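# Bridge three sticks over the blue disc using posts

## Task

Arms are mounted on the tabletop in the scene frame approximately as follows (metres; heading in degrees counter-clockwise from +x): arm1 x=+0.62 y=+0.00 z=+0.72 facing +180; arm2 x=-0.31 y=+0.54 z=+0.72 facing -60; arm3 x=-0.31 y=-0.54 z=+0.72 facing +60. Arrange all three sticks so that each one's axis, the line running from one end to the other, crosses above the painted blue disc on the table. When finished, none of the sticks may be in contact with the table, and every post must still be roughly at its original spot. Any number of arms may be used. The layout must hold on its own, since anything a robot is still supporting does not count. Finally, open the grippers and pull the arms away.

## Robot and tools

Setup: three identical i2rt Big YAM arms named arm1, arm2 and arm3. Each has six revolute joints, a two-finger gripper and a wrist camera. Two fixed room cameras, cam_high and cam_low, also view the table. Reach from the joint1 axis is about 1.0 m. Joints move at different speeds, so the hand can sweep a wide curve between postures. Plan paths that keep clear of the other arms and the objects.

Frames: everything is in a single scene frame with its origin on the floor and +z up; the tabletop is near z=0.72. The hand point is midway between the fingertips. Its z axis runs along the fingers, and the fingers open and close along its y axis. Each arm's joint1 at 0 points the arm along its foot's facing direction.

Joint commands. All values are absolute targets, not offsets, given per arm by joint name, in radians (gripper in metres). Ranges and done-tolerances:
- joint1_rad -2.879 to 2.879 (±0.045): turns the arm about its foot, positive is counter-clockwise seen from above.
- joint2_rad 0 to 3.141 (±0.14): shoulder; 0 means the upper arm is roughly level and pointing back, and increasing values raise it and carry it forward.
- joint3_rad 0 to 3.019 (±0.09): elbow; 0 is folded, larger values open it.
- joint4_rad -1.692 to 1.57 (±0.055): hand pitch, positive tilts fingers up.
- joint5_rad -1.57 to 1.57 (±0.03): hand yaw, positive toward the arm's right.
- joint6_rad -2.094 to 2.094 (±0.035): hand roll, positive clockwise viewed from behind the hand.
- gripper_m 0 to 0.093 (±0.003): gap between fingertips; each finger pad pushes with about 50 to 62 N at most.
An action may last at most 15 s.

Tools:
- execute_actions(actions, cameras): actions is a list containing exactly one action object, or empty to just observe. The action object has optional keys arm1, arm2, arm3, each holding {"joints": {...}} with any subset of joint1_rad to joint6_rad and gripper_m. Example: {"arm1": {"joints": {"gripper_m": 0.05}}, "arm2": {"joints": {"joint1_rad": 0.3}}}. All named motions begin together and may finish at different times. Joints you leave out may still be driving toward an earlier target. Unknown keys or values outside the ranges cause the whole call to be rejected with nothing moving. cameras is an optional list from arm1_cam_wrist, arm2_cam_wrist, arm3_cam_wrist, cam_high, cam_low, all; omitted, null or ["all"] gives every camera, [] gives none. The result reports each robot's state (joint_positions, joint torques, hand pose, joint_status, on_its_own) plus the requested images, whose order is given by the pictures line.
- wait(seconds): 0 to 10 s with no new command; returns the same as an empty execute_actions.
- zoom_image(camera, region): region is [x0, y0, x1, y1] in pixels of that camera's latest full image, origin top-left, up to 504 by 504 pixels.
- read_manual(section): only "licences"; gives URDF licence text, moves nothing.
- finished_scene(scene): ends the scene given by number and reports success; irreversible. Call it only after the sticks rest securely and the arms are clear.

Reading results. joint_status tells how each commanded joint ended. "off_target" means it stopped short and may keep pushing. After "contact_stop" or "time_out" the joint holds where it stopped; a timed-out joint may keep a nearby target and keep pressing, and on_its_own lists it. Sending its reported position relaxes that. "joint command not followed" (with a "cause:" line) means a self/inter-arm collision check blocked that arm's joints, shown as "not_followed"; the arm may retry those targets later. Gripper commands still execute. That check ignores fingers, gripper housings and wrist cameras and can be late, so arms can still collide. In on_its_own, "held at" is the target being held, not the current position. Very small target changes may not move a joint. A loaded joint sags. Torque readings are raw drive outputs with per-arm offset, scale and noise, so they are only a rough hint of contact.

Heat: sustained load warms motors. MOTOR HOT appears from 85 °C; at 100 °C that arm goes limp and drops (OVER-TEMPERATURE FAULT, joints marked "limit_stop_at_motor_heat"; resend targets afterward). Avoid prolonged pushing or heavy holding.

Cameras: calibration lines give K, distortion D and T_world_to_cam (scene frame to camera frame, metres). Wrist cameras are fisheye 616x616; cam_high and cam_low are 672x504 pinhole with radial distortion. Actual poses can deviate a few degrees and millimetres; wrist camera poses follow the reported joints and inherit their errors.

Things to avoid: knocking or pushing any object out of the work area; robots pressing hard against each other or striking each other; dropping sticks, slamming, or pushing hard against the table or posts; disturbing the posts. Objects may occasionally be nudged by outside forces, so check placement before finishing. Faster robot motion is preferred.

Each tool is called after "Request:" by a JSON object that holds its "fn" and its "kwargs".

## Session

Request:
{"fn": "execute_actions", "kwargs": {"actions": []}}

Scene clock: 0.00 s.
Joint torques (N m, as the arm reports them, + toward a larger angle): no reading
arm1.joint_positions: joint1_rad=-0.488 joint2_rad=+0.587 joint3_rad=+1.396 joint4_rad=-1.216 joint5_rad=-0.226 joint6_rad=+0.378 gripper_m=+0.094
arm1.joint_status: not commanded
arm1.hand: x=+0.4034 y=+0.0815 z=+1.3616 quat_wxyz=(+0.068, +0.777, -0.297, -0.551) (m; scene frame)
arm2.joint_positions: joint1_rad=+0.478 joint2_rad=+0.451 joint3_rad=+1.322 joint4_rad=-1.355 joint5_rad=-0.224 joint6_rad=+0.169 gripper_m=+0.094
arm2.joint_status: not commanded
arm2.hand: x=-0.1437 y=+0.4804 z=+1.2644 quat_wxyz=(-0.522, -0.248, -0.816, +0.008) (m; scene frame)
arm3.joint_positions: joint1_rad=-0.361 joint2_rad=+0.521 joint3_rad=+1.451 joint4_rad=-1.390 joint5_rad=+0.039 joint6_rad=+0.015 gripper_m=+0.094
arm3.joint_status: not commanded
arm3.hand: x=-0.1738 y=-0.4290 z=+1.3283 quat_wxyz=(-0.501, +0.278, -0.802, -0.170) (m; scene frame)
pictures: arm1_cam_wrist, arm2_cam_wrist, arm3_cam_wrist, cam_high, cam_low
camera_calibration (this result's frames):
arm1_cam_wrist: T_world_to_cam=[[0.381779, 0.816202, -0.433658, 0.37041], [0.696926, -0.562404, -0.444967, 0.376837], [-0.607074, -0.132348, -0.783547, 1.44449], [0, 0, 0, 1]] pos_world=[0.472867, 0.100781, 1.46013]
arm2_cam_wrist: T_world_to_cam=[[-0.419274, -0.879906, -0.223552, 0.644631], [-0.766786, 0.475051, -0.431701, 0.210633], [0.486055, -0.00958455, -0.873876, 1.30197], [0, 0, 0, 1]] pos_world=[-0.201041, 0.479632, 1.3728]
arm3_cam_wrist: T_world_to_cam=[[0.615914, -0.787647, 0.0162122, -0.251019], [-0.694592, -0.552629, -0.46059, 0.255538], [0.371741, 0.272423, -0.887465, 1.48355], [0, 0, 0, 1]] pos_world=[-0.219396, -0.460649, 1.43837]
Images, in order (width x height): arm1_cam_wrist 616x616, arm2_cam_wrist 616x616, arm3_cam_wrist 616x616, cam_high 672x504, cam_low 672x504.

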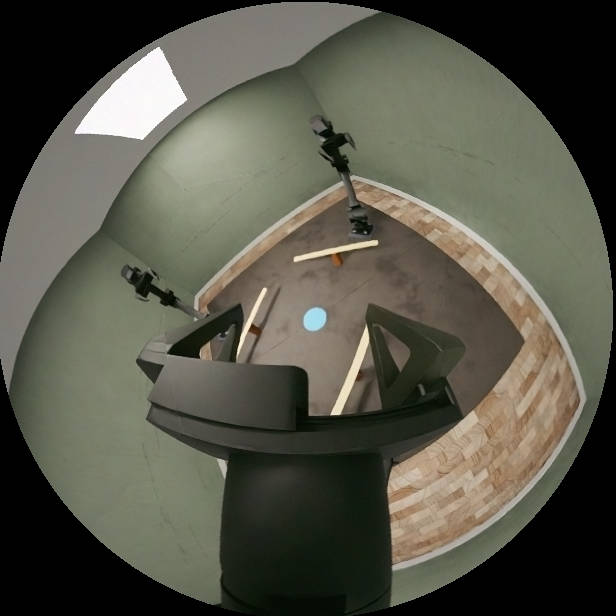

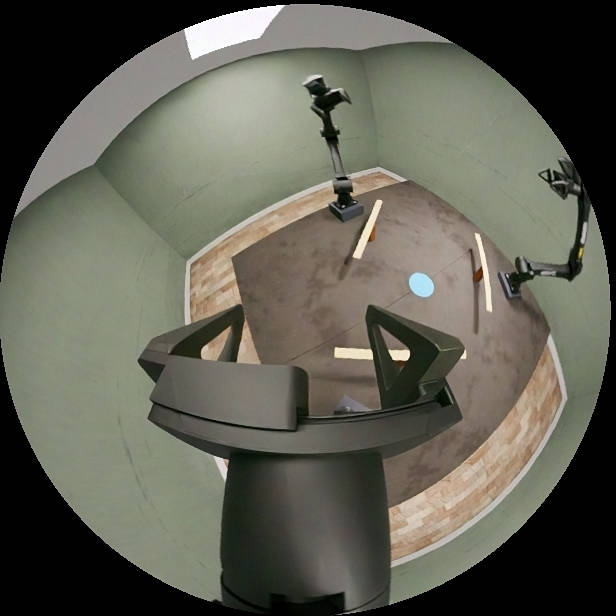

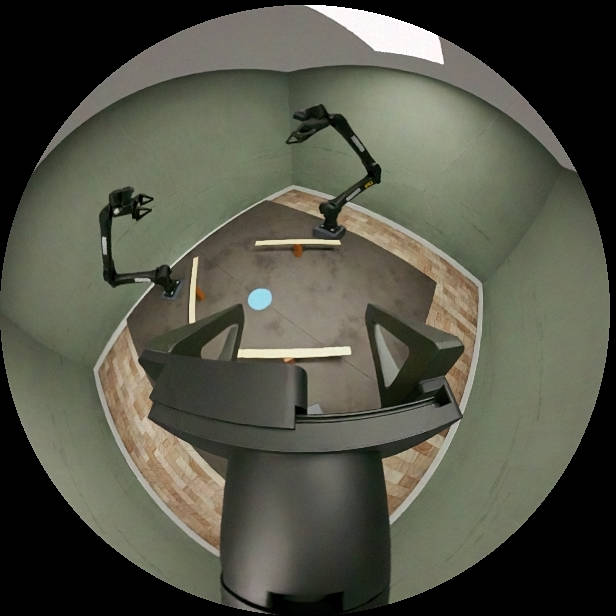

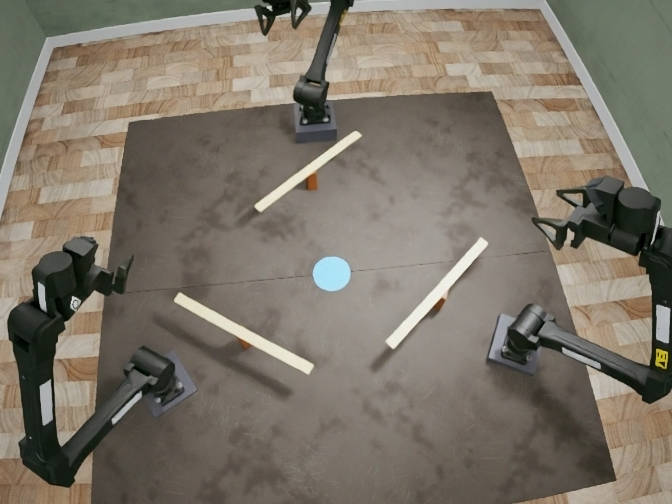

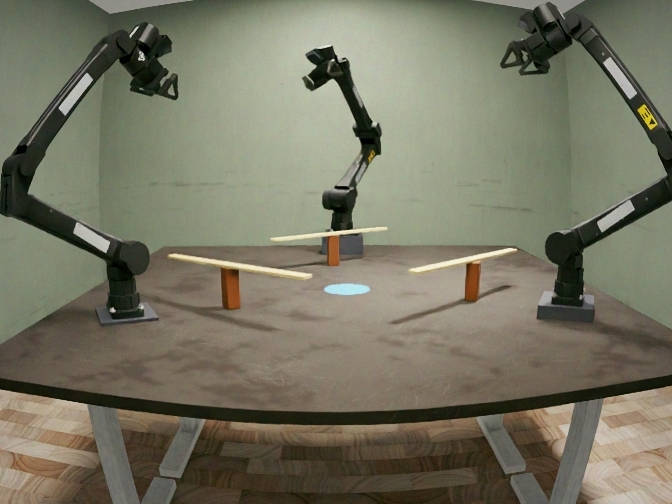

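Layout is very similar. Zooming with the same regions for comparison.

Request:
{"fn": "zoom_image", "kwargs": {"camera": "cam_high", "region": [230, 110, 400, 240]}}

Request:
{"fn": "zoom_image", "kwargs": {"camera": "cam_high", "region": [160, 250, 360, 400]}}

Request:
{"fn": "zoom_image", "kwargs": {"camera": "cam_high", "region": [360, 220, 540, 360]}}

Request:
{"fn": "zoom_image", "kwargs": {"camera": "cam_low", "region": [150, 210, 350, 330]}}

Request:
{"fn": "zoom_image", "kwargs": {"camera": "cam_low", "region": [330, 210, 530, 330]}}

Region (230, 110, 400, 240) of cam_high's 672x504 image, scaled by 2.965, with more detail than that image has; it fills the top 385 rows of this view, and the rest is white.

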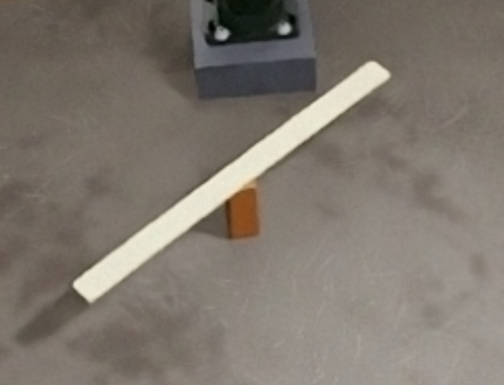

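Region (160, 250, 360, 400) of cam_high's 672x504 image, scaled by 2.520, with more detail than that image has; it fills the top 378 rows of this view, and the rest is white.

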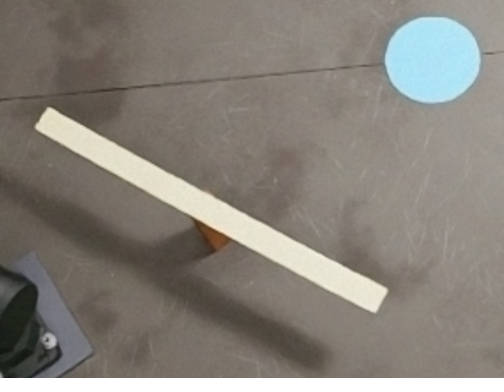

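Region (360, 220, 540, 360) of cam_high's 672x504 image, scaled by 2.800, with more detail than that image has.

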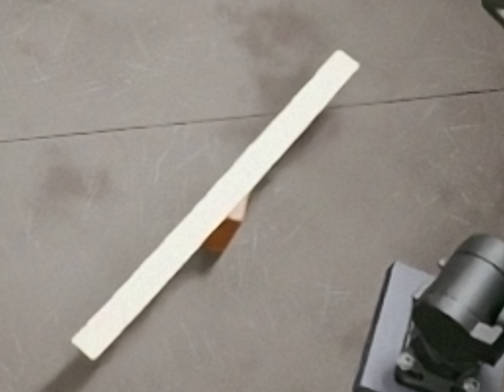

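Region (150, 210, 350, 330) of cam_low's 672x504 image, scaled by 2.520, with more detail than that image has; it fills the top 302 rows of this view, and the rest is white.

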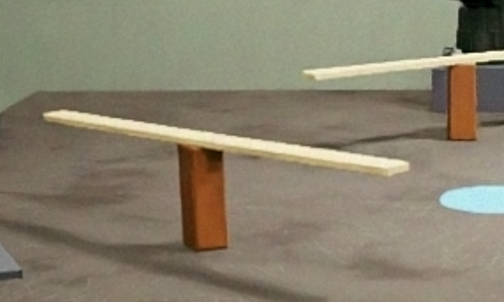

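Region (330, 210, 530, 330) of cam_low's 672x504 image, scaled by 2.520, with more detail than that image has; it fills the top 302 rows of this view, and the rest is white.

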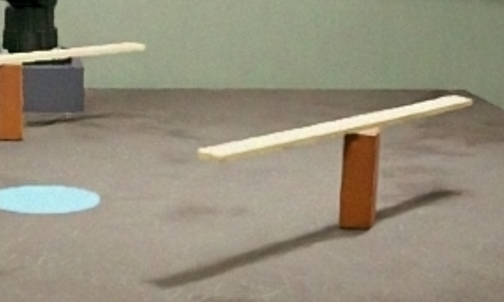

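Request:
{"fn": "execute_actions", "kwargs": {"actions": [{"arm1":{"joints":{"joint1_rad":0.12,"joint2_rad":1.074,"joint3_rad":0.595,"joint4_rad":-1.088,"joint5_rad":0,"joint6_rad":1.021}},"arm2":{"joints":{"joint1_rad":0.152,"joint2_rad":1.003,"joint3_rad":0.74,"joint4_rad":-1.272,"joint5_rad":0,"joint6_rad":1.285}},"arm3":{"joints":{"joint1_rad":-0.425,"joint2_rad":1.144,"joint3_rad":0.728,"joint4_rad":-1.14,"joint5_rad":0,"joint6_rad":-1.664}}}], "cameras": ["arm1_cam_wrist","arm2_cam_wrist","arm3_cam_wrist","cam_low"]}}

Scene clock: 23.90 s.
Joint torques (N m, as the arm reports them, + toward a larger angle): arm1=[-0.95 -6.06  7.81  0.26  0.11  0.18] | arm2=[ 0.21 -5.9   9.76  0.04  0.14  0.09] | arm3=[-1.57 -7.42  8.33  0.37 -0.22 -0.1 ]
arm1.joint_positions: joint1_rad=+0.118 joint2_rad=+1.073 joint3_rad=+0.611 joint4_rad=-1.084 joint5_rad=-0.002 joint6_rad=+1.012 gripper_m=+0.094
arm1.joint_status: all done
arm1.hand: x=+0.3735 y=-0.0273 z=+0.8653 quat_wxyz=(+0.014, +0.901, -0.434, -0.011) (m; scene frame)
arm2.joint_positions: joint1_rad=+0.156 joint2_rad=+1.015 joint3_rad=+0.724 joint4_rad=-1.271 joint5_rad=-0.004 joint6_rad=+1.269 gripper_m=+0.094
arm2.joint_status: all done
arm2.hand: x=-0.1517 y=+0.3465 z=+0.8612 quat_wxyz=(-0.005, -0.880, -0.476, +0.000) (m; scene frame)
arm3.joint_positions: joint1_rad=-0.416 joint2_rad=+1.152 joint3_rad=+0.737 joint4_rad=-1.138 joint5_rad=+0.003 joint6_rad=-1.646 gripper_m=+0.094
arm3.joint_status: all done
arm3.hand: x=-0.0841 y=-0.3660 z=+0.8578 quat_wxyz=(-0.008, +0.912, -0.410, +0.007) (m; scene frame)
pictures: arm1_cam_wrist, arm2_cam_wrist, arm3_cam_wrist, cam_low
camera_calibration (this result's frames):
arm1_cam_wrist: T_world_to_cam=[[0.780859, 0.623532, -0.0382994, -0.241033], [0.528246, -0.626316, 0.573311, -0.704238], [0.33349, -0.467906, -0.818442, 0.692807], [0, 0, 0, 1]] pos_world=[0.329179, 0.033385, 0.961538]
arm2_cam_wrist: T_world_to_cam=[[-0.846915, 0.531693, 0.00618416, -0.318524], [0.436571, 0.688665, 0.578919, -0.667764], [0.303548, 0.492995, -0.815362, 0.699958], [0, 0, 0, 1]] pos_world=[-0.190708, 0.284147, 0.95927]
arm3_cam_wrist: T_world_to_cam=[[0.740865, 0.671146, 0.0261144, 0.286932], [0.525631, -0.603562, 0.59952, -0.689413], [0.418127, -0.430437, -0.799933, 0.687098], [0, 0, 0, 1]] pos_world=[-0.137495, -0.312924, 0.955457]
Images, in order (width x height): arm1_cam_wrist 616x616, arm2_cam_wrist 616x616, arm3_cam_wrist 616x616, cam_low 672x504.

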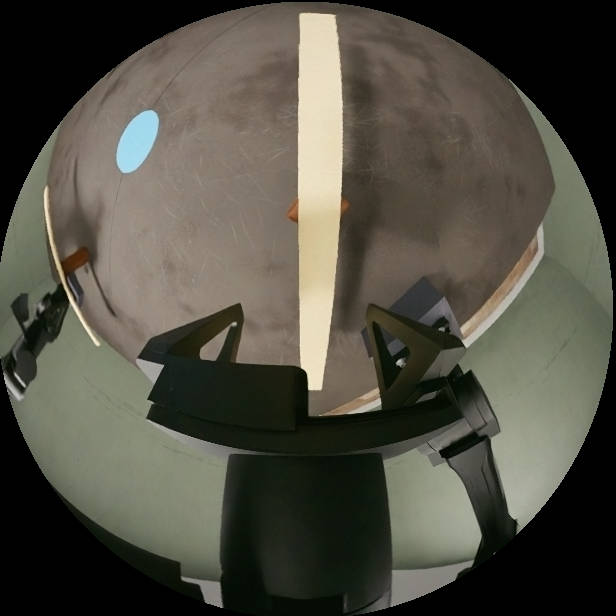

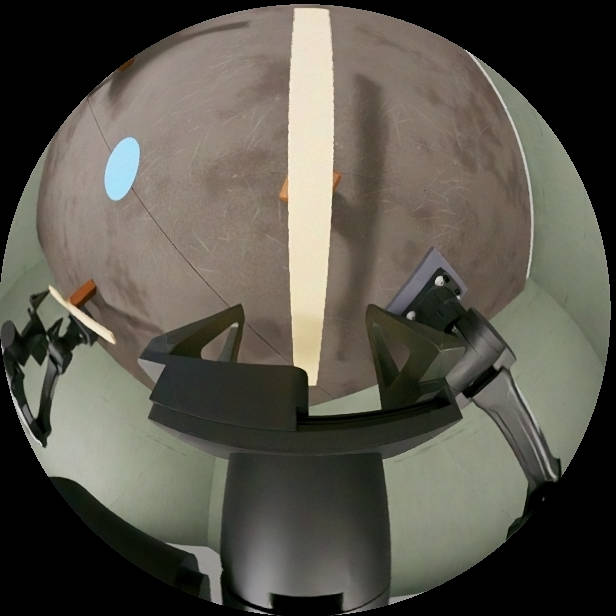

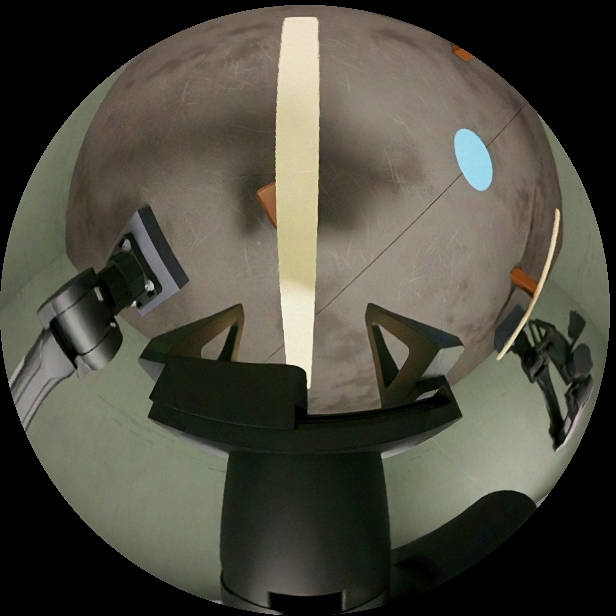

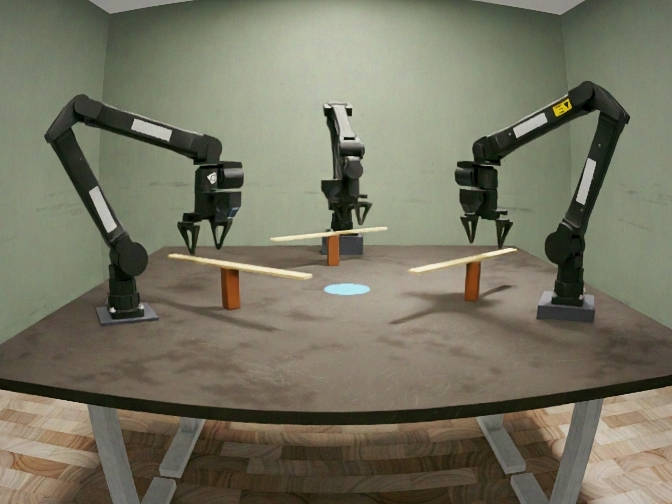

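Request:
{"fn": "execute_actions", "kwargs": {"actions": [{"arm1":{"joints":{"joint2_rad":1.164,"joint3_rad":0.504,"joint4_rad":-0.903}},"arm2":{"joints":{"joint2_rad":1.072,"joint3_rad":0.634,"joint4_rad":-1.109,"joint6_rad":1.292}},"arm3":{"joints":{"joint2_rad":1.234,"joint3_rad":0.642,"joint4_rad":-0.97,"joint6_rad":-1.62}}}], "cameras": ["arm1_cam_wrist","arm2_cam_wrist","arm3_cam_wrist"]}}

Scene clock: 33.10 s.
Joint torques (N m, as the arm reports them, + toward a larger angle): arm1=[-0.95 -6.83  7.33  0.84  0.11  0.18] | arm2=[ 0.17 -4.88  9.07  0.53  0.15  0.09] | arm3=[-1.94 -6.13  8.29  0.74 -0.21  0.17]
arm1.joint_positions: joint1_rad=+0.118 joint2_rad=+1.168 joint3_rad=+0.511 joint4_rad=-0.914 joint5_rad=-0.002 joint6_rad=+1.013 gripper_m=+0.094
arm1.joint_status: all done
arm1.hand: x=+0.3837 y=-0.0267 z=+0.8119 quat_wxyz=(+0.007, +0.901, -0.434, +0.000) (m; scene frame)
arm2.joint_positions: joint1_rad=+0.156 joint2_rad=+1.072 joint3_rad=+0.620 joint4_rad=-1.121 joint5_rad=-0.004 joint6_rad=+1.277 gripper_m=+0.094
arm2.joint_status: all done
arm2.hand: x=-0.1548 y=+0.3498 z=+0.8114 quat_wxyz=(+0.001, -0.881, -0.473, +0.001) (m; scene frame)
arm3.joint_positions: joint1_rad=-0.416 joint2_rad=+1.233 joint3_rad=+0.644 joint4_rad=-0.979 joint5_rad=+0.003 joint6_rad=-1.637 gripper_m=+0.094
arm3.joint_status: all done
arm3.hand: x=-0.0879 y=-0.3689 z=+0.8060 quat_wxyz=(-0.002, +0.910, -0.414, +0.003) (m; scene frame)
pictures: arm1_cam_wrist, arm2_cam_wrist, arm3_cam_wrist
camera_calibration (this result's frames):
arm1_cam_wrist: T_world_to_cam=[[0.781629, 0.623521, -0.0166481, -0.269306], [0.513467, -0.628056, 0.58472, -0.682251], [0.35413, -0.465583, -0.811064, 0.632105], [0, 0, 0, 1]] pos_world=[0.336964, 0.0337236, 0.907121]
arm2_cam_wrist: T_world_to_cam=[[-0.842925, 0.537761, 0.017043, -0.332917], [0.445782, 0.680314, 0.581765, -0.637889], [0.301256, 0.497982, -0.813178, 0.654804], [0, 0, 0, 1]] pos_world=[-0.193528, 0.286914, 0.909248]
arm3_cam_wrist: T_world_to_cam=[[0.747217, 0.664483, 0.0113697, 0.303025], [0.527352, -0.60325, 0.598322, -0.656903], [0.404433, -0.441081, -0.801175, 0.641891], [0, 0, 0, 1]] pos_world=[-0.139609, -0.314506, 0.903861]
Images, in order (width x height): arm1_cam_wrist 616x616, arm2_cam_wrist 616x616, arm3_cam_wrist 616x616.

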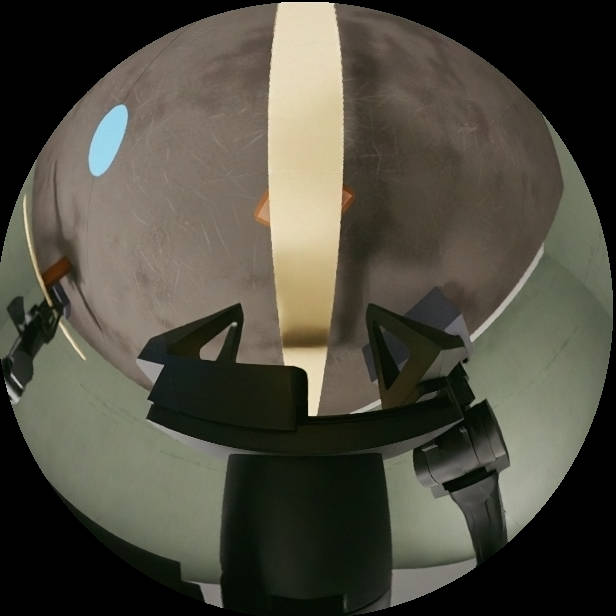

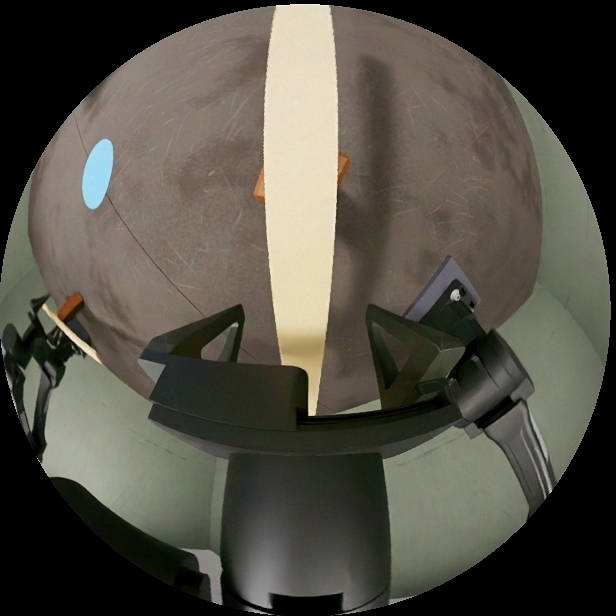

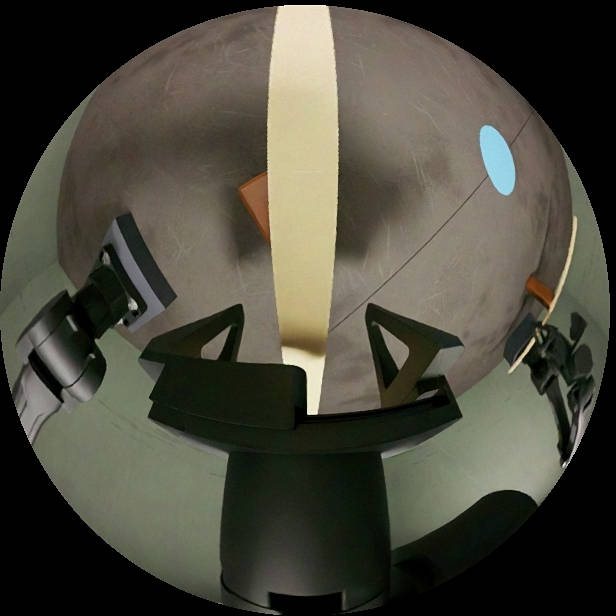

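Request:
{"fn": "execute_actions", "kwargs": {"actions": [{"arm1":{"joints":{"gripper_m":0.02}},"arm2":{"joints":{"gripper_m":0.02}},"arm3":{"joints":{"gripper_m":0.02}}}], "cameras": []}}

Request:
{"fn": "execute_actions", "kwargs": {"actions": [{"arm1":{"joints":{"joint2_rad":1.125,"joint3_rad":0.70,"joint4_rad":-1.12}},"arm2":{"joints":{"joint2_rad":1.06,"joint3_rad":0.815,"joint4_rad":-1.30}},"arm3":{"joints":{"joint2_rad":1.125,"joint3_rad":0.765,"joint4_rad":-1.19}}}], "cameras": ["cam_low","cam_high"]}}

Scene clock: 42.60 s.
Joint torques (N m, as the arm reports them, + toward a larger angle): arm1=[-0.99 -6.81  7.4   0.84  0.11  0.17] | arm2=[ 0.17 -4.89  9.05  0.47  0.13  0.07] | arm3=[-2.75 -6.16  8.07  0.91 -0.22  0.28]
arm1.joint_positions: joint1_rad=+0.118 joint2_rad=+1.168 joint3_rad=+0.511 joint4_rad=-0.914 joint5_rad=-0.002 joint6_rad=+1.013 gripper_m=+0.027
arm1.joint_status: gripper_m off_target (ended at +0.027, target +0.020)
arm1.hand: x=+0.3837 y=-0.0267 z=+0.8119 quat_wxyz=(+0.007, +0.901, -0.434, +0.000) (m; scene frame)
arm2.joint_positions: joint1_rad=+0.156 joint2_rad=+1.072 joint3_rad=+0.620 joint4_rad=-1.120 joint5_rad=-0.003 joint6_rad=+1.279 gripper_m=+0.027
arm2.joint_status: gripper_m off_target (ended at +0.026, target +0.020)
arm2.hand: x=-0.1546 y=+0.3496 z=+0.8114 quat_wxyz=(+0.000, -0.882, -0.472, +0.001) (m; scene frame)
arm3.joint_positions: joint1_rad=-0.416 joint2_rad=+1.233 joint3_rad=+0.644 joint4_rad=-0.979 joint5_rad=+0.003 joint6_rad=-1.636 gripper_m=+0.026
arm3.joint_status: gripper_m off_target (ended at +0.026, target +0.020)
arm3.hand: x=-0.0879 y=-0.3689 z=+0.8060 quat_wxyz=(-0.002, +0.910, -0.414, +0.004) (m; scene frame)
pictures: none
No camera images: the call's "cameras" was empty. Leave "cameras" out to get every camera's image.

Scene clock: 43.60 s.
Joint torques (N m, as the arm reports them, + toward a larger angle): arm1=[-0.96 -7.22 11.89 -0.04  0.11  0.17] | arm2=[ 0.16 -6.62 11.   -0.29  0.13  0.07] | arm3=[-0.99 -4.55 11.89  0.1  -0.19  0.2 ]
arm1.joint_positions: joint1_rad=+0.118 joint2_rad=+1.127 joint3_rad=+0.667 joint4_rad=-1.110 joint5_rad=-0.002 joint6_rad=+1.014 gripper_m=+0.027
arm1.joint_status: all done
arm1.hand: x=+0.3594 y=-0.0288 z=+0.8720 quat_wxyz=(+0.008, +0.901, -0.435, +0.000) (m; scene frame)
arm2.joint_positions: joint1_rad=+0.156 joint2_rad=+1.070 joint3_rad=+0.782 joint4_rad=-1.289 joint5_rad=-0.003 joint6_rad=+1.279 gripper_m=+0.027
arm2.joint_status: all done
arm2.hand: x=-0.1413 y=+0.3339 z=+0.8697 quat_wxyz=(+0.003, -0.882, -0.472, +0.001) (m; scene frame)
arm3.joint_positions: joint1_rad=-0.416 joint2_rad=+1.117 joint3_rad=+0.737 joint4_rad=-1.182 joint5_rad=+0.003 joint6_rad=-1.636 gripper_m=+0.026
arm3.joint_status: all done
arm3.hand: x=-0.0923 y=-0.3721 z=+0.8665 quat_wxyz=(-0.004, +0.910, -0.414, +0.005) (m; scene frame)
pictures: cam_high, cam_low
Images, in order (width x height): cam_high 672x504, cam_low 672x504.

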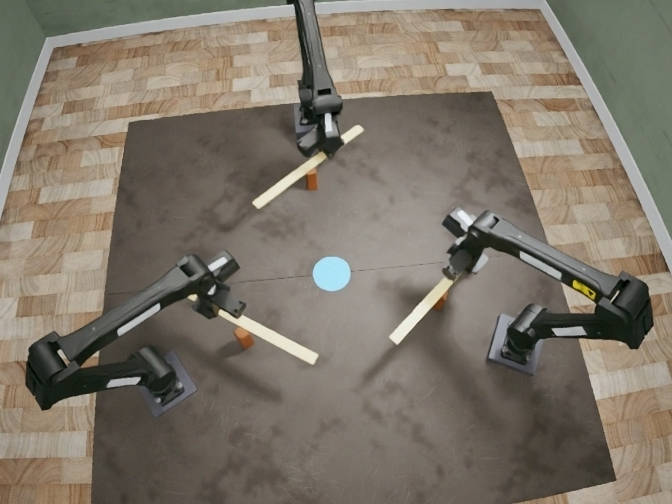

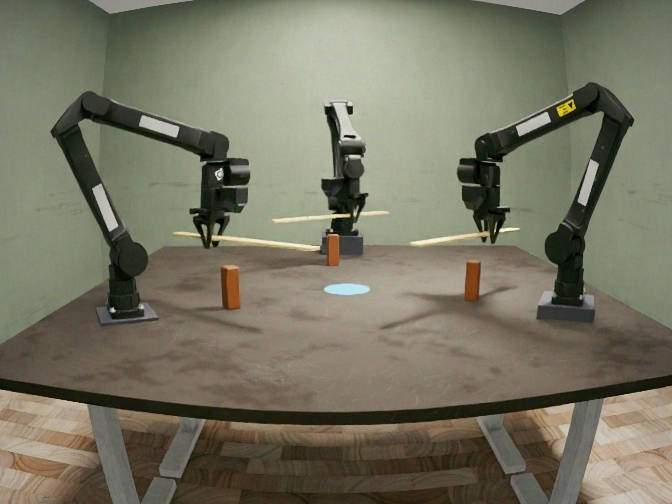

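Request:
{"fn": "execute_actions", "kwargs": {"actions": [{"arm1":{"joints":{"joint1_rad":-0.09,"joint2_rad":1.153,"joint4_rad":-0.756,"joint6_rad":-0.129}},"arm2":{"joints":{"joint1_rad":-0.137,"joint4_rad":-0.955,"joint6_rad":-0.158}},"arm3":{"joints":{"joint6_rad":-0.40}}}], "cameras": ["cam_high"]}}

Scene clock: 58.53 s.
Joint torques (N m, as the arm reports them, + toward a larger angle): arm1=[-1.04 -7.5  12.52  1.61 -0.02 -0.04] | arm2=[ 0.46 -7.44 11.56  1.32  0.   -0.15] | arm3=[-1.39 -5.71 11.85  0.22 -0.09  0.17]
arm1.joint_positions: joint1_rad=-0.091 joint2_rad=+1.144 joint3_rad=+0.667 joint4_rad=-0.771 joint5_rad=-0.001 joint6_rad=-0.120 gripper_m=+0.027
arm1.joint_status: all done
arm1.hand: x=+0.2782 y=+0.0339 z=+0.8802 quat_wxyz=(-0.011, +0.987, +0.012, -0.163) (m; scene frame)
arm2.joint_positions: joint1_rad=-0.135 joint2_rad=+1.070 joint3_rad=+0.782 joint4_rad=-0.973 joint5_rad=-0.003 joint6_rad=-0.142 gripper_m=+0.026
arm2.joint_status: all done
arm2.hand: x=-0.1772 y=+0.2236 z=+0.8818 quat_wxyz=(-0.123, -0.486, -0.860, +0.095) (m; scene frame)
arm3.joint_positions: joint1_rad=-0.416 joint2_rad=+1.117 joint3_rad=+0.737 joint4_rad=-1.182 joint5_rad=+0.003 joint6_rad=-0.417 gripper_m=+0.026
arm3.joint_status: all done
arm3.hand: x=-0.0923 y=-0.3721 z=+0.8665 quat_wxyz=(-0.006, +0.509, -0.861, +0.001) (m; scene frame)
pictures: cam_high
Images, in order (width x height): cam_high 672x504.

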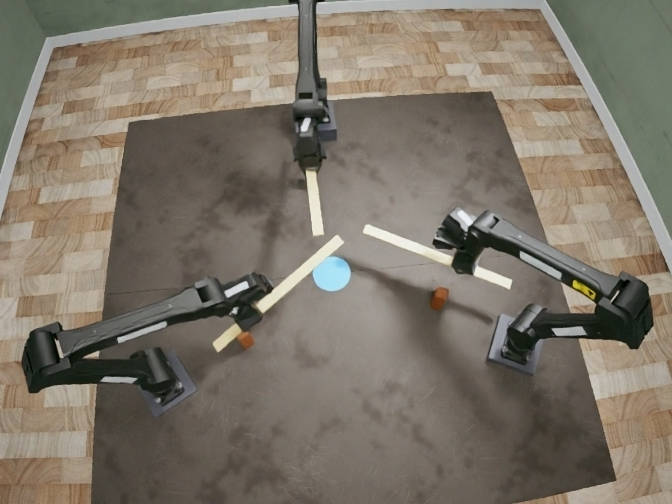

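Request:
{"fn": "execute_actions", "kwargs": {"actions": [{"arm3":{"joints":{"joint1_rad":-0.11,"joint4_rad":-0.875,"joint6_rad":-0.098}}}], "cameras": ["cam_high","cam_low"]}}

Request:
{"fn": "zoom_image", "kwargs": {"camera": "cam_high", "region": [270, 190, 390, 290]}}

Request:
{"fn": "zoom_image", "kwargs": {"camera": "cam_low", "region": [290, 160, 410, 240]}}

Scene clock: 62.17 s.
Joint torques (N m, as the arm reports them, + toward a larger angle): arm1=[-1.08 -7.43 12.51  1.62 -0.02 -0.03] | arm2=[ 0.43 -7.35 11.59  1.29  0.01 -0.16] | arm3=[-1.52 -6.47 12.48  1.6  -0.03  0.25]
arm1.joint_positions: joint1_rad=-0.091 joint2_rad=+1.144 joint3_rad=+0.667 joint4_rad=-0.771 joint5_rad=-0.001 joint6_rad=-0.120 gripper_m=+0.027
arm1.joint_status: not commanded
arm1.hand: x=+0.2782 y=+0.0339 z=+0.8802 quat_wxyz=(-0.011, +0.987, +0.012, -0.163) (m; scene frame)
arm2.joint_positions: joint1_rad=-0.135 joint2_rad=+1.070 joint3_rad=+0.782 joint4_rad=-0.973 joint5_rad=-0.003 joint6_rad=-0.142 gripper_m=+0.026
arm2.joint_status: not commanded
arm2.hand: x=-0.1772 y=+0.2236 z=+0.8818 quat_wxyz=(-0.123, -0.486, -0.860, +0.095) (m; scene frame)
arm3.joint_positions: joint1_rad=-0.113 joint2_rad=+1.117 joint3_rad=+0.737 joint4_rad=-0.888 joint5_rad=+0.001 joint6_rad=-0.116 gripper_m=+0.026
arm3.joint_status: all done
arm3.hand: x=-0.1104 y=-0.2565 z=+0.8776 quat_wxyz=(-0.140, +0.504, -0.851, -0.060) (m; scene frame)
pictures: cam_high, cam_low
Images, in order (width x height): cam_high 672x504, cam_low 672x504.

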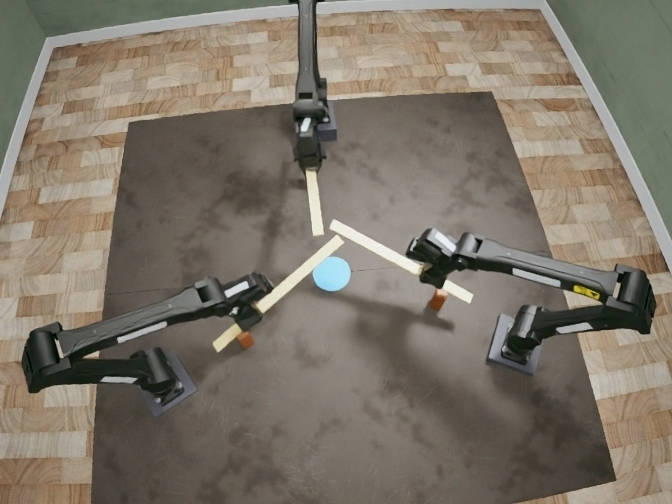

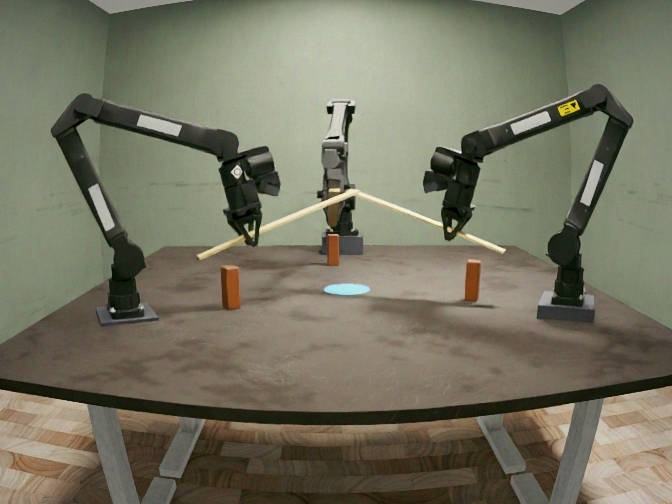

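Region (270, 190, 390, 290) of cam_high's 672x504 image, scaled by 4.200, with more detail than that image has.

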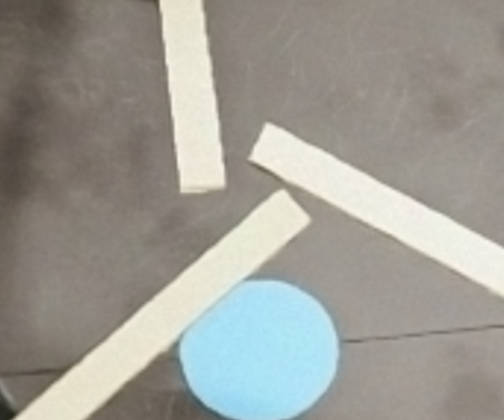

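Region (290, 160, 410, 240) of cam_low's 672x504 image, scaled by 4.200, with more detail than that image has.

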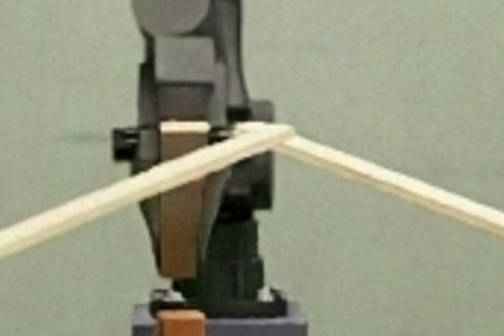

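Request:
{"fn": "execute_actions", "kwargs": {"actions": [{"arm1":{"joints":{"joint1_rad":-0.063,"joint2_rad":1.338,"joint3_rad":0.872,"joint4_rad":-0.748,"joint6_rad":-0.094}},"arm2":{"joints":{"joint1_rad":-0.104,"joint2_rad":1.25,"joint3_rad":0.96,"joint4_rad":-0.917,"joint6_rad":-0.107}},"arm3":{"joints":{"joint1_rad":-0.087,"joint2_rad":1.30,"joint3_rad":0.906,"joint4_rad":-0.82,"joint6_rad":-0.081}}}], "cameras": ["cam_high","cam_low"]}}

Request:
{"fn": "zoom_image", "kwargs": {"camera": "cam_high", "region": [270, 190, 390, 290]}}

Request:
{"fn": "zoom_image", "kwargs": {"camera": "cam_low", "region": [200, 170, 500, 310]}}

Scene clock: 69.87 s.
Joint torques (N m, as the arm reports them, + toward a larger angle): arm1=[ -0.41 -11.75  15.79   1.6   -0.06   0.14] | arm2=[ 1.94 -9.31 12.1   1.05 -0.63 -0.44] | arm3=[-0.35 -8.12 13.19  1.31 -0.02  0.25]
arm1.joint_positions: joint1_rad=-0.070 joint2_rad=+1.341 joint3_rad=+0.795 joint4_rad=-0.766 joint5_rad=+0.000 joint6_rad=-0.100 gripper_m=+0.027
arm1.joint_status: all done
arm1.hand: x=+0.2304 y=+0.0302 z=+0.8646 quat_wxyz=(-0.006, +0.991, +0.012, -0.132) (m; scene frame)
arm2.joint_positions: joint1_rad=-0.121 joint2_rad=+1.246 joint3_rad=+0.919 joint4_rad=-0.928 joint5_rad=+0.012 joint6_rad=-0.056 gripper_m=+0.026
arm2.joint_status: joint6_rad time_out (moved +0.087 of +0.035); the others done
arm2.on_its_own: joint6_rad reads -0.056 and still pushes toward -0.107 since a time_out
arm2.hand: x=-0.1500 y=+0.1671 z=+0.8837 quat_wxyz=(-0.125, -0.517, -0.841, +0.097) (m; scene frame)
arm3.joint_positions: joint1_rad=-0.097 joint2_rad=+1.294 joint3_rad=+0.867 joint4_rad=-0.826 joint5_rad=+0.001 joint6_rad=-0.098 gripper_m=+0.026
arm3.joint_status: all done
arm3.hand: x=-0.0788 y=-0.2010 z=+0.8754 quat_wxyz=(-0.145, +0.502, -0.850, -0.066) (m; scene frame)
pictures: cam_high, cam_low
Images, in order (width x height): cam_high 672x504, cam_low 672x504.

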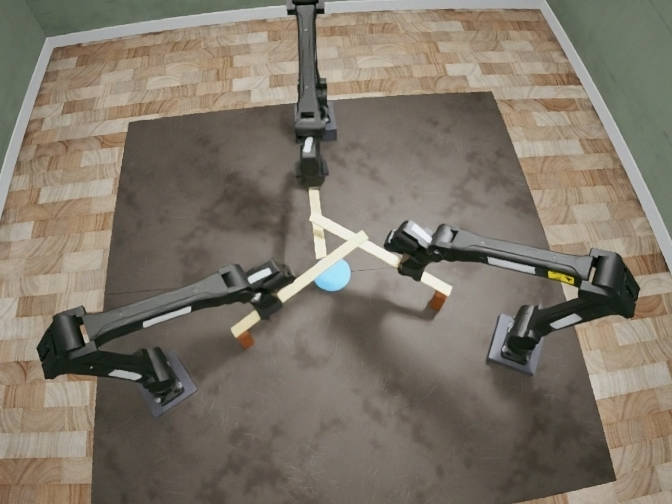

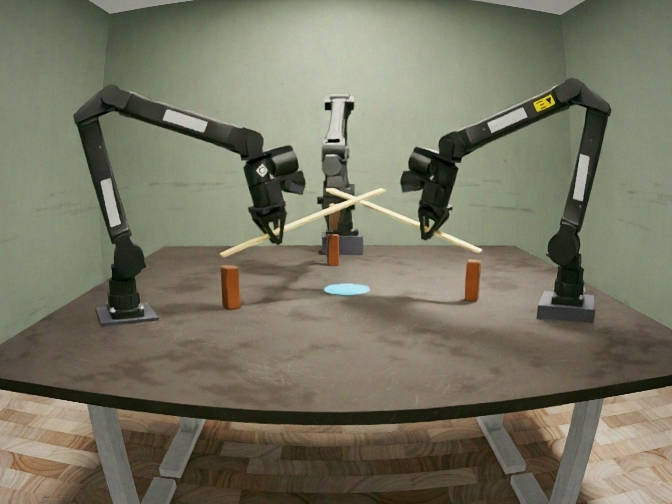

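Region (270, 190, 390, 290) of cam_high's 672x504 image, scaled by 4.200, with more detail than that image has.

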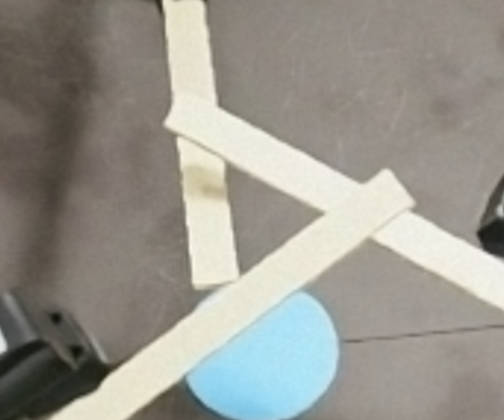

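Region (200, 170, 500, 310) of cam_low's 672x504 image, scaled by 1.680, with more detail than that image has; it fills the top 235 rows of this view, and the rest is white.

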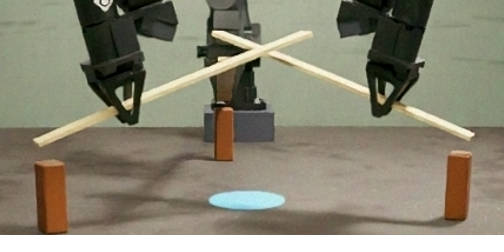

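Request:
{"fn": "execute_actions", "kwargs": {"actions": [], "cameras": ["cam_high","cam_low"]}}

Scene clock: 78.63 s.
Joint torques (N m, as the arm reports them, + toward a larger angle): arm1=[ -0.41 -11.81  15.77   1.59  -0.06   0.15] | arm2=[ 1.95 -9.3  12.09  1.07 -0.63 -0.44] | arm3=[-0.16 -8.58 13.05  1.16 -0.04  0.24]
arm1.joint_positions: joint1_rad=-0.070 joint2_rad=+1.341 joint3_rad=+0.795 joint4_rad=-0.766 joint5_rad=+0.000 joint6_rad=-0.100 gripper_m=+0.027
arm1.joint_status: all done
arm1.hand: x=+0.2304 y=+0.0302 z=+0.8646 quat_wxyz=(-0.006, +0.991, +0.012, -0.132) (m; scene frame)
arm2.joint_positions: joint1_rad=-0.121 joint2_rad=+1.246 joint3_rad=+0.919 joint4_rad=-0.928 joint5_rad=+0.012 joint6_rad=-0.056 gripper_m=+0.026
arm2.joint_status: joint6_rad time_out (moved +0.087 of +0.035); the others done
arm2.on_its_own: joint6_rad reads -0.056 and still pushes toward -0.107 since a time_out
arm2.hand: x=-0.1500 y=+0.1671 z=+0.8837 quat_wxyz=(-0.125, -0.517, -0.841, +0.097) (m; scene frame)
arm3.joint_positions: joint1_rad=-0.097 joint2_rad=+1.294 joint3_rad=+0.867 joint4_rad=-0.826 joint5_rad=+0.001 joint6_rad=-0.098 gripper_m=+0.026
arm3.joint_status: all done
arm3.hand: x=-0.0788 y=-0.2010 z=+0.8754 quat_wxyz=(-0.145, +0.502, -0.850, -0.066) (m; scene frame)
pictures: cam_high, cam_low
Images, in order (width x height): cam_high 672x504, cam_low 672x504.

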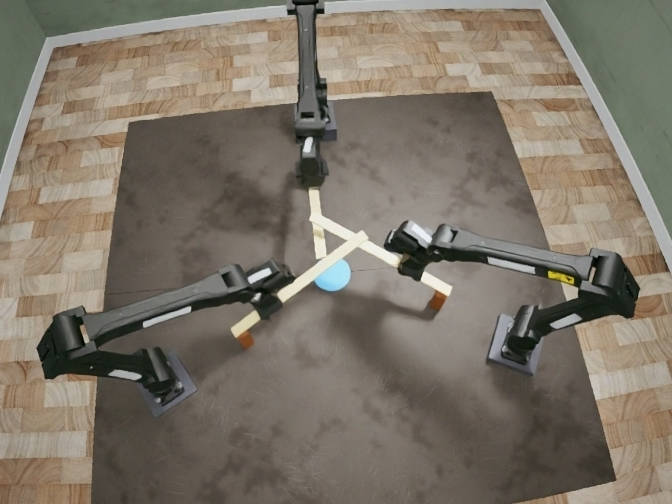

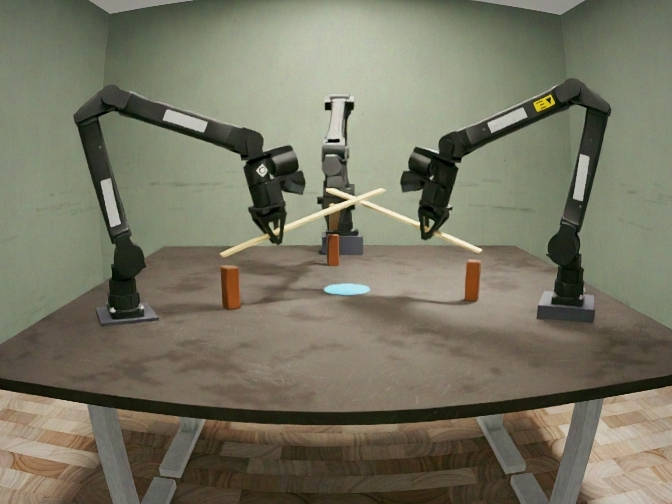

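Request:
{"fn": "execute_actions", "kwargs": {"actions": [{"arm1":{"joints":{"joint2_rad":1.295,"joint3_rad":0.82,"joint4_rad":-0.766}}}], "cameras": ["cam_high","cam_low"]}}

Request:
{"fn": "zoom_image", "kwargs": {"camera": "cam_high", "region": [270, 190, 390, 290]}}

Request:
{"fn": "zoom_image", "kwargs": {"camera": "cam_low", "region": [290, 160, 410, 240]}}

Scene clock: 83.37 s.
Joint torques (N m, as the arm reports them, + toward a larger angle): arm1=[ -0.41 -10.89  11.6    1.09  -0.07   0.12] | arm2=[ 1.18 -9.2  12.03  1.09 -0.31 -0.14] | arm3=[ -0.31 -10.04  12.88   1.33  -0.02   0.19]
arm1.joint_positions: joint1_rad=-0.070 joint2_rad=+1.294 joint3_rad=+0.795 joint4_rad=-0.772 joint5_rad=+0.000 joint6_rad=-0.098 gripper_m=+0.027
arm1.joint_status: all done
arm1.hand: x=+0.2299 y=+0.0304 z=+0.8817 quat_wxyz=(-0.007, +0.988, +0.011, -0.152) (m; scene frame)
arm2.joint_positions: joint1_rad=-0.112 joint2_rad=+1.246 joint3_rad=+0.919 joint4_rad=-0.928 joint5_rad=+0.004 joint6_rad=-0.091 gripper_m=+0.026
arm2.joint_status: not commanded
arm2.on_its_own: joint6_rad moved -0.035 to your old target -0.107
arm2.hand: x=-0.1454 y=+0.1691 z=+0.8837 quat_wxyz=(-0.126, -0.498, -0.853, +0.095) (m; scene frame)
arm3.joint_positions: joint1_rad=-0.097 joint2_rad=+1.294 joint3_rad=+0.867 joint4_rad=-0.826 joint5_rad=+0.001 joint6_rad=-0.098 gripper_m=+0.026
arm3.joint_status: not commanded
arm3.hand: x=-0.0788 y=-0.2010 z=+0.8754 quat_wxyz=(-0.145, +0.502, -0.850, -0.066) (m; scene frame)
pictures: cam_high, cam_low
Images, in order (width x height): cam_high 672x504, cam_low 672x504.

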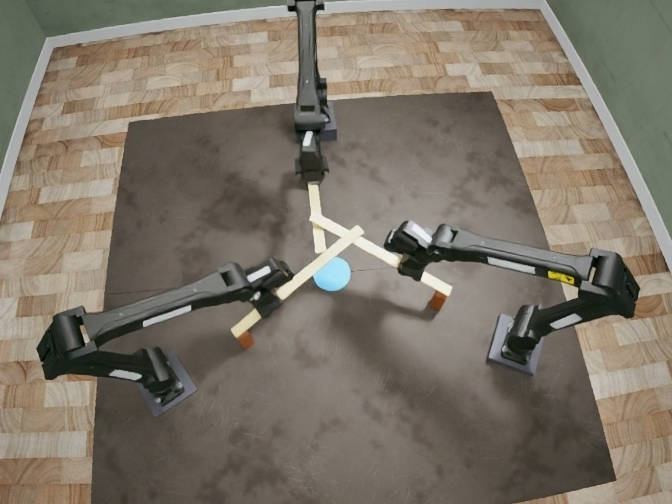

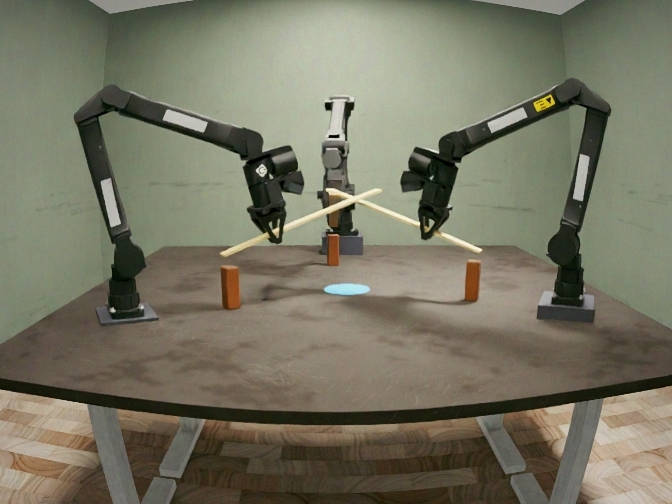

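Region (270, 190, 390, 290) of cam_high's 672x504 image, scaled by 4.200, with more detail than that image has.

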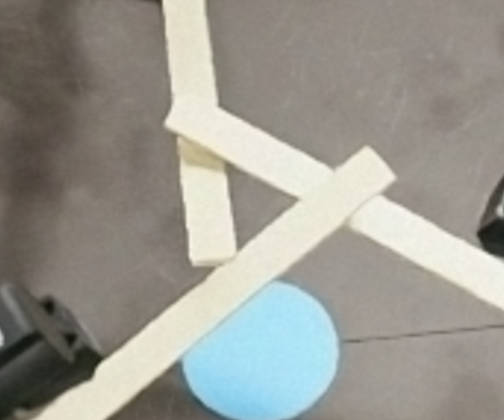

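Region (290, 160, 410, 240) of cam_low's 672x504 image, scaled by 4.200, with more detail than that image has.

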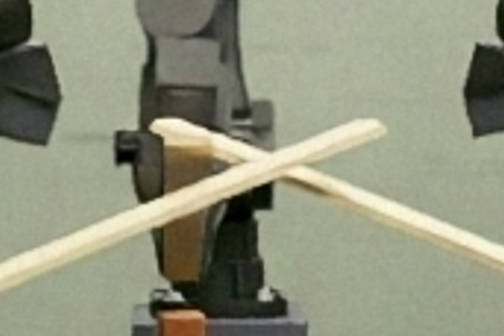

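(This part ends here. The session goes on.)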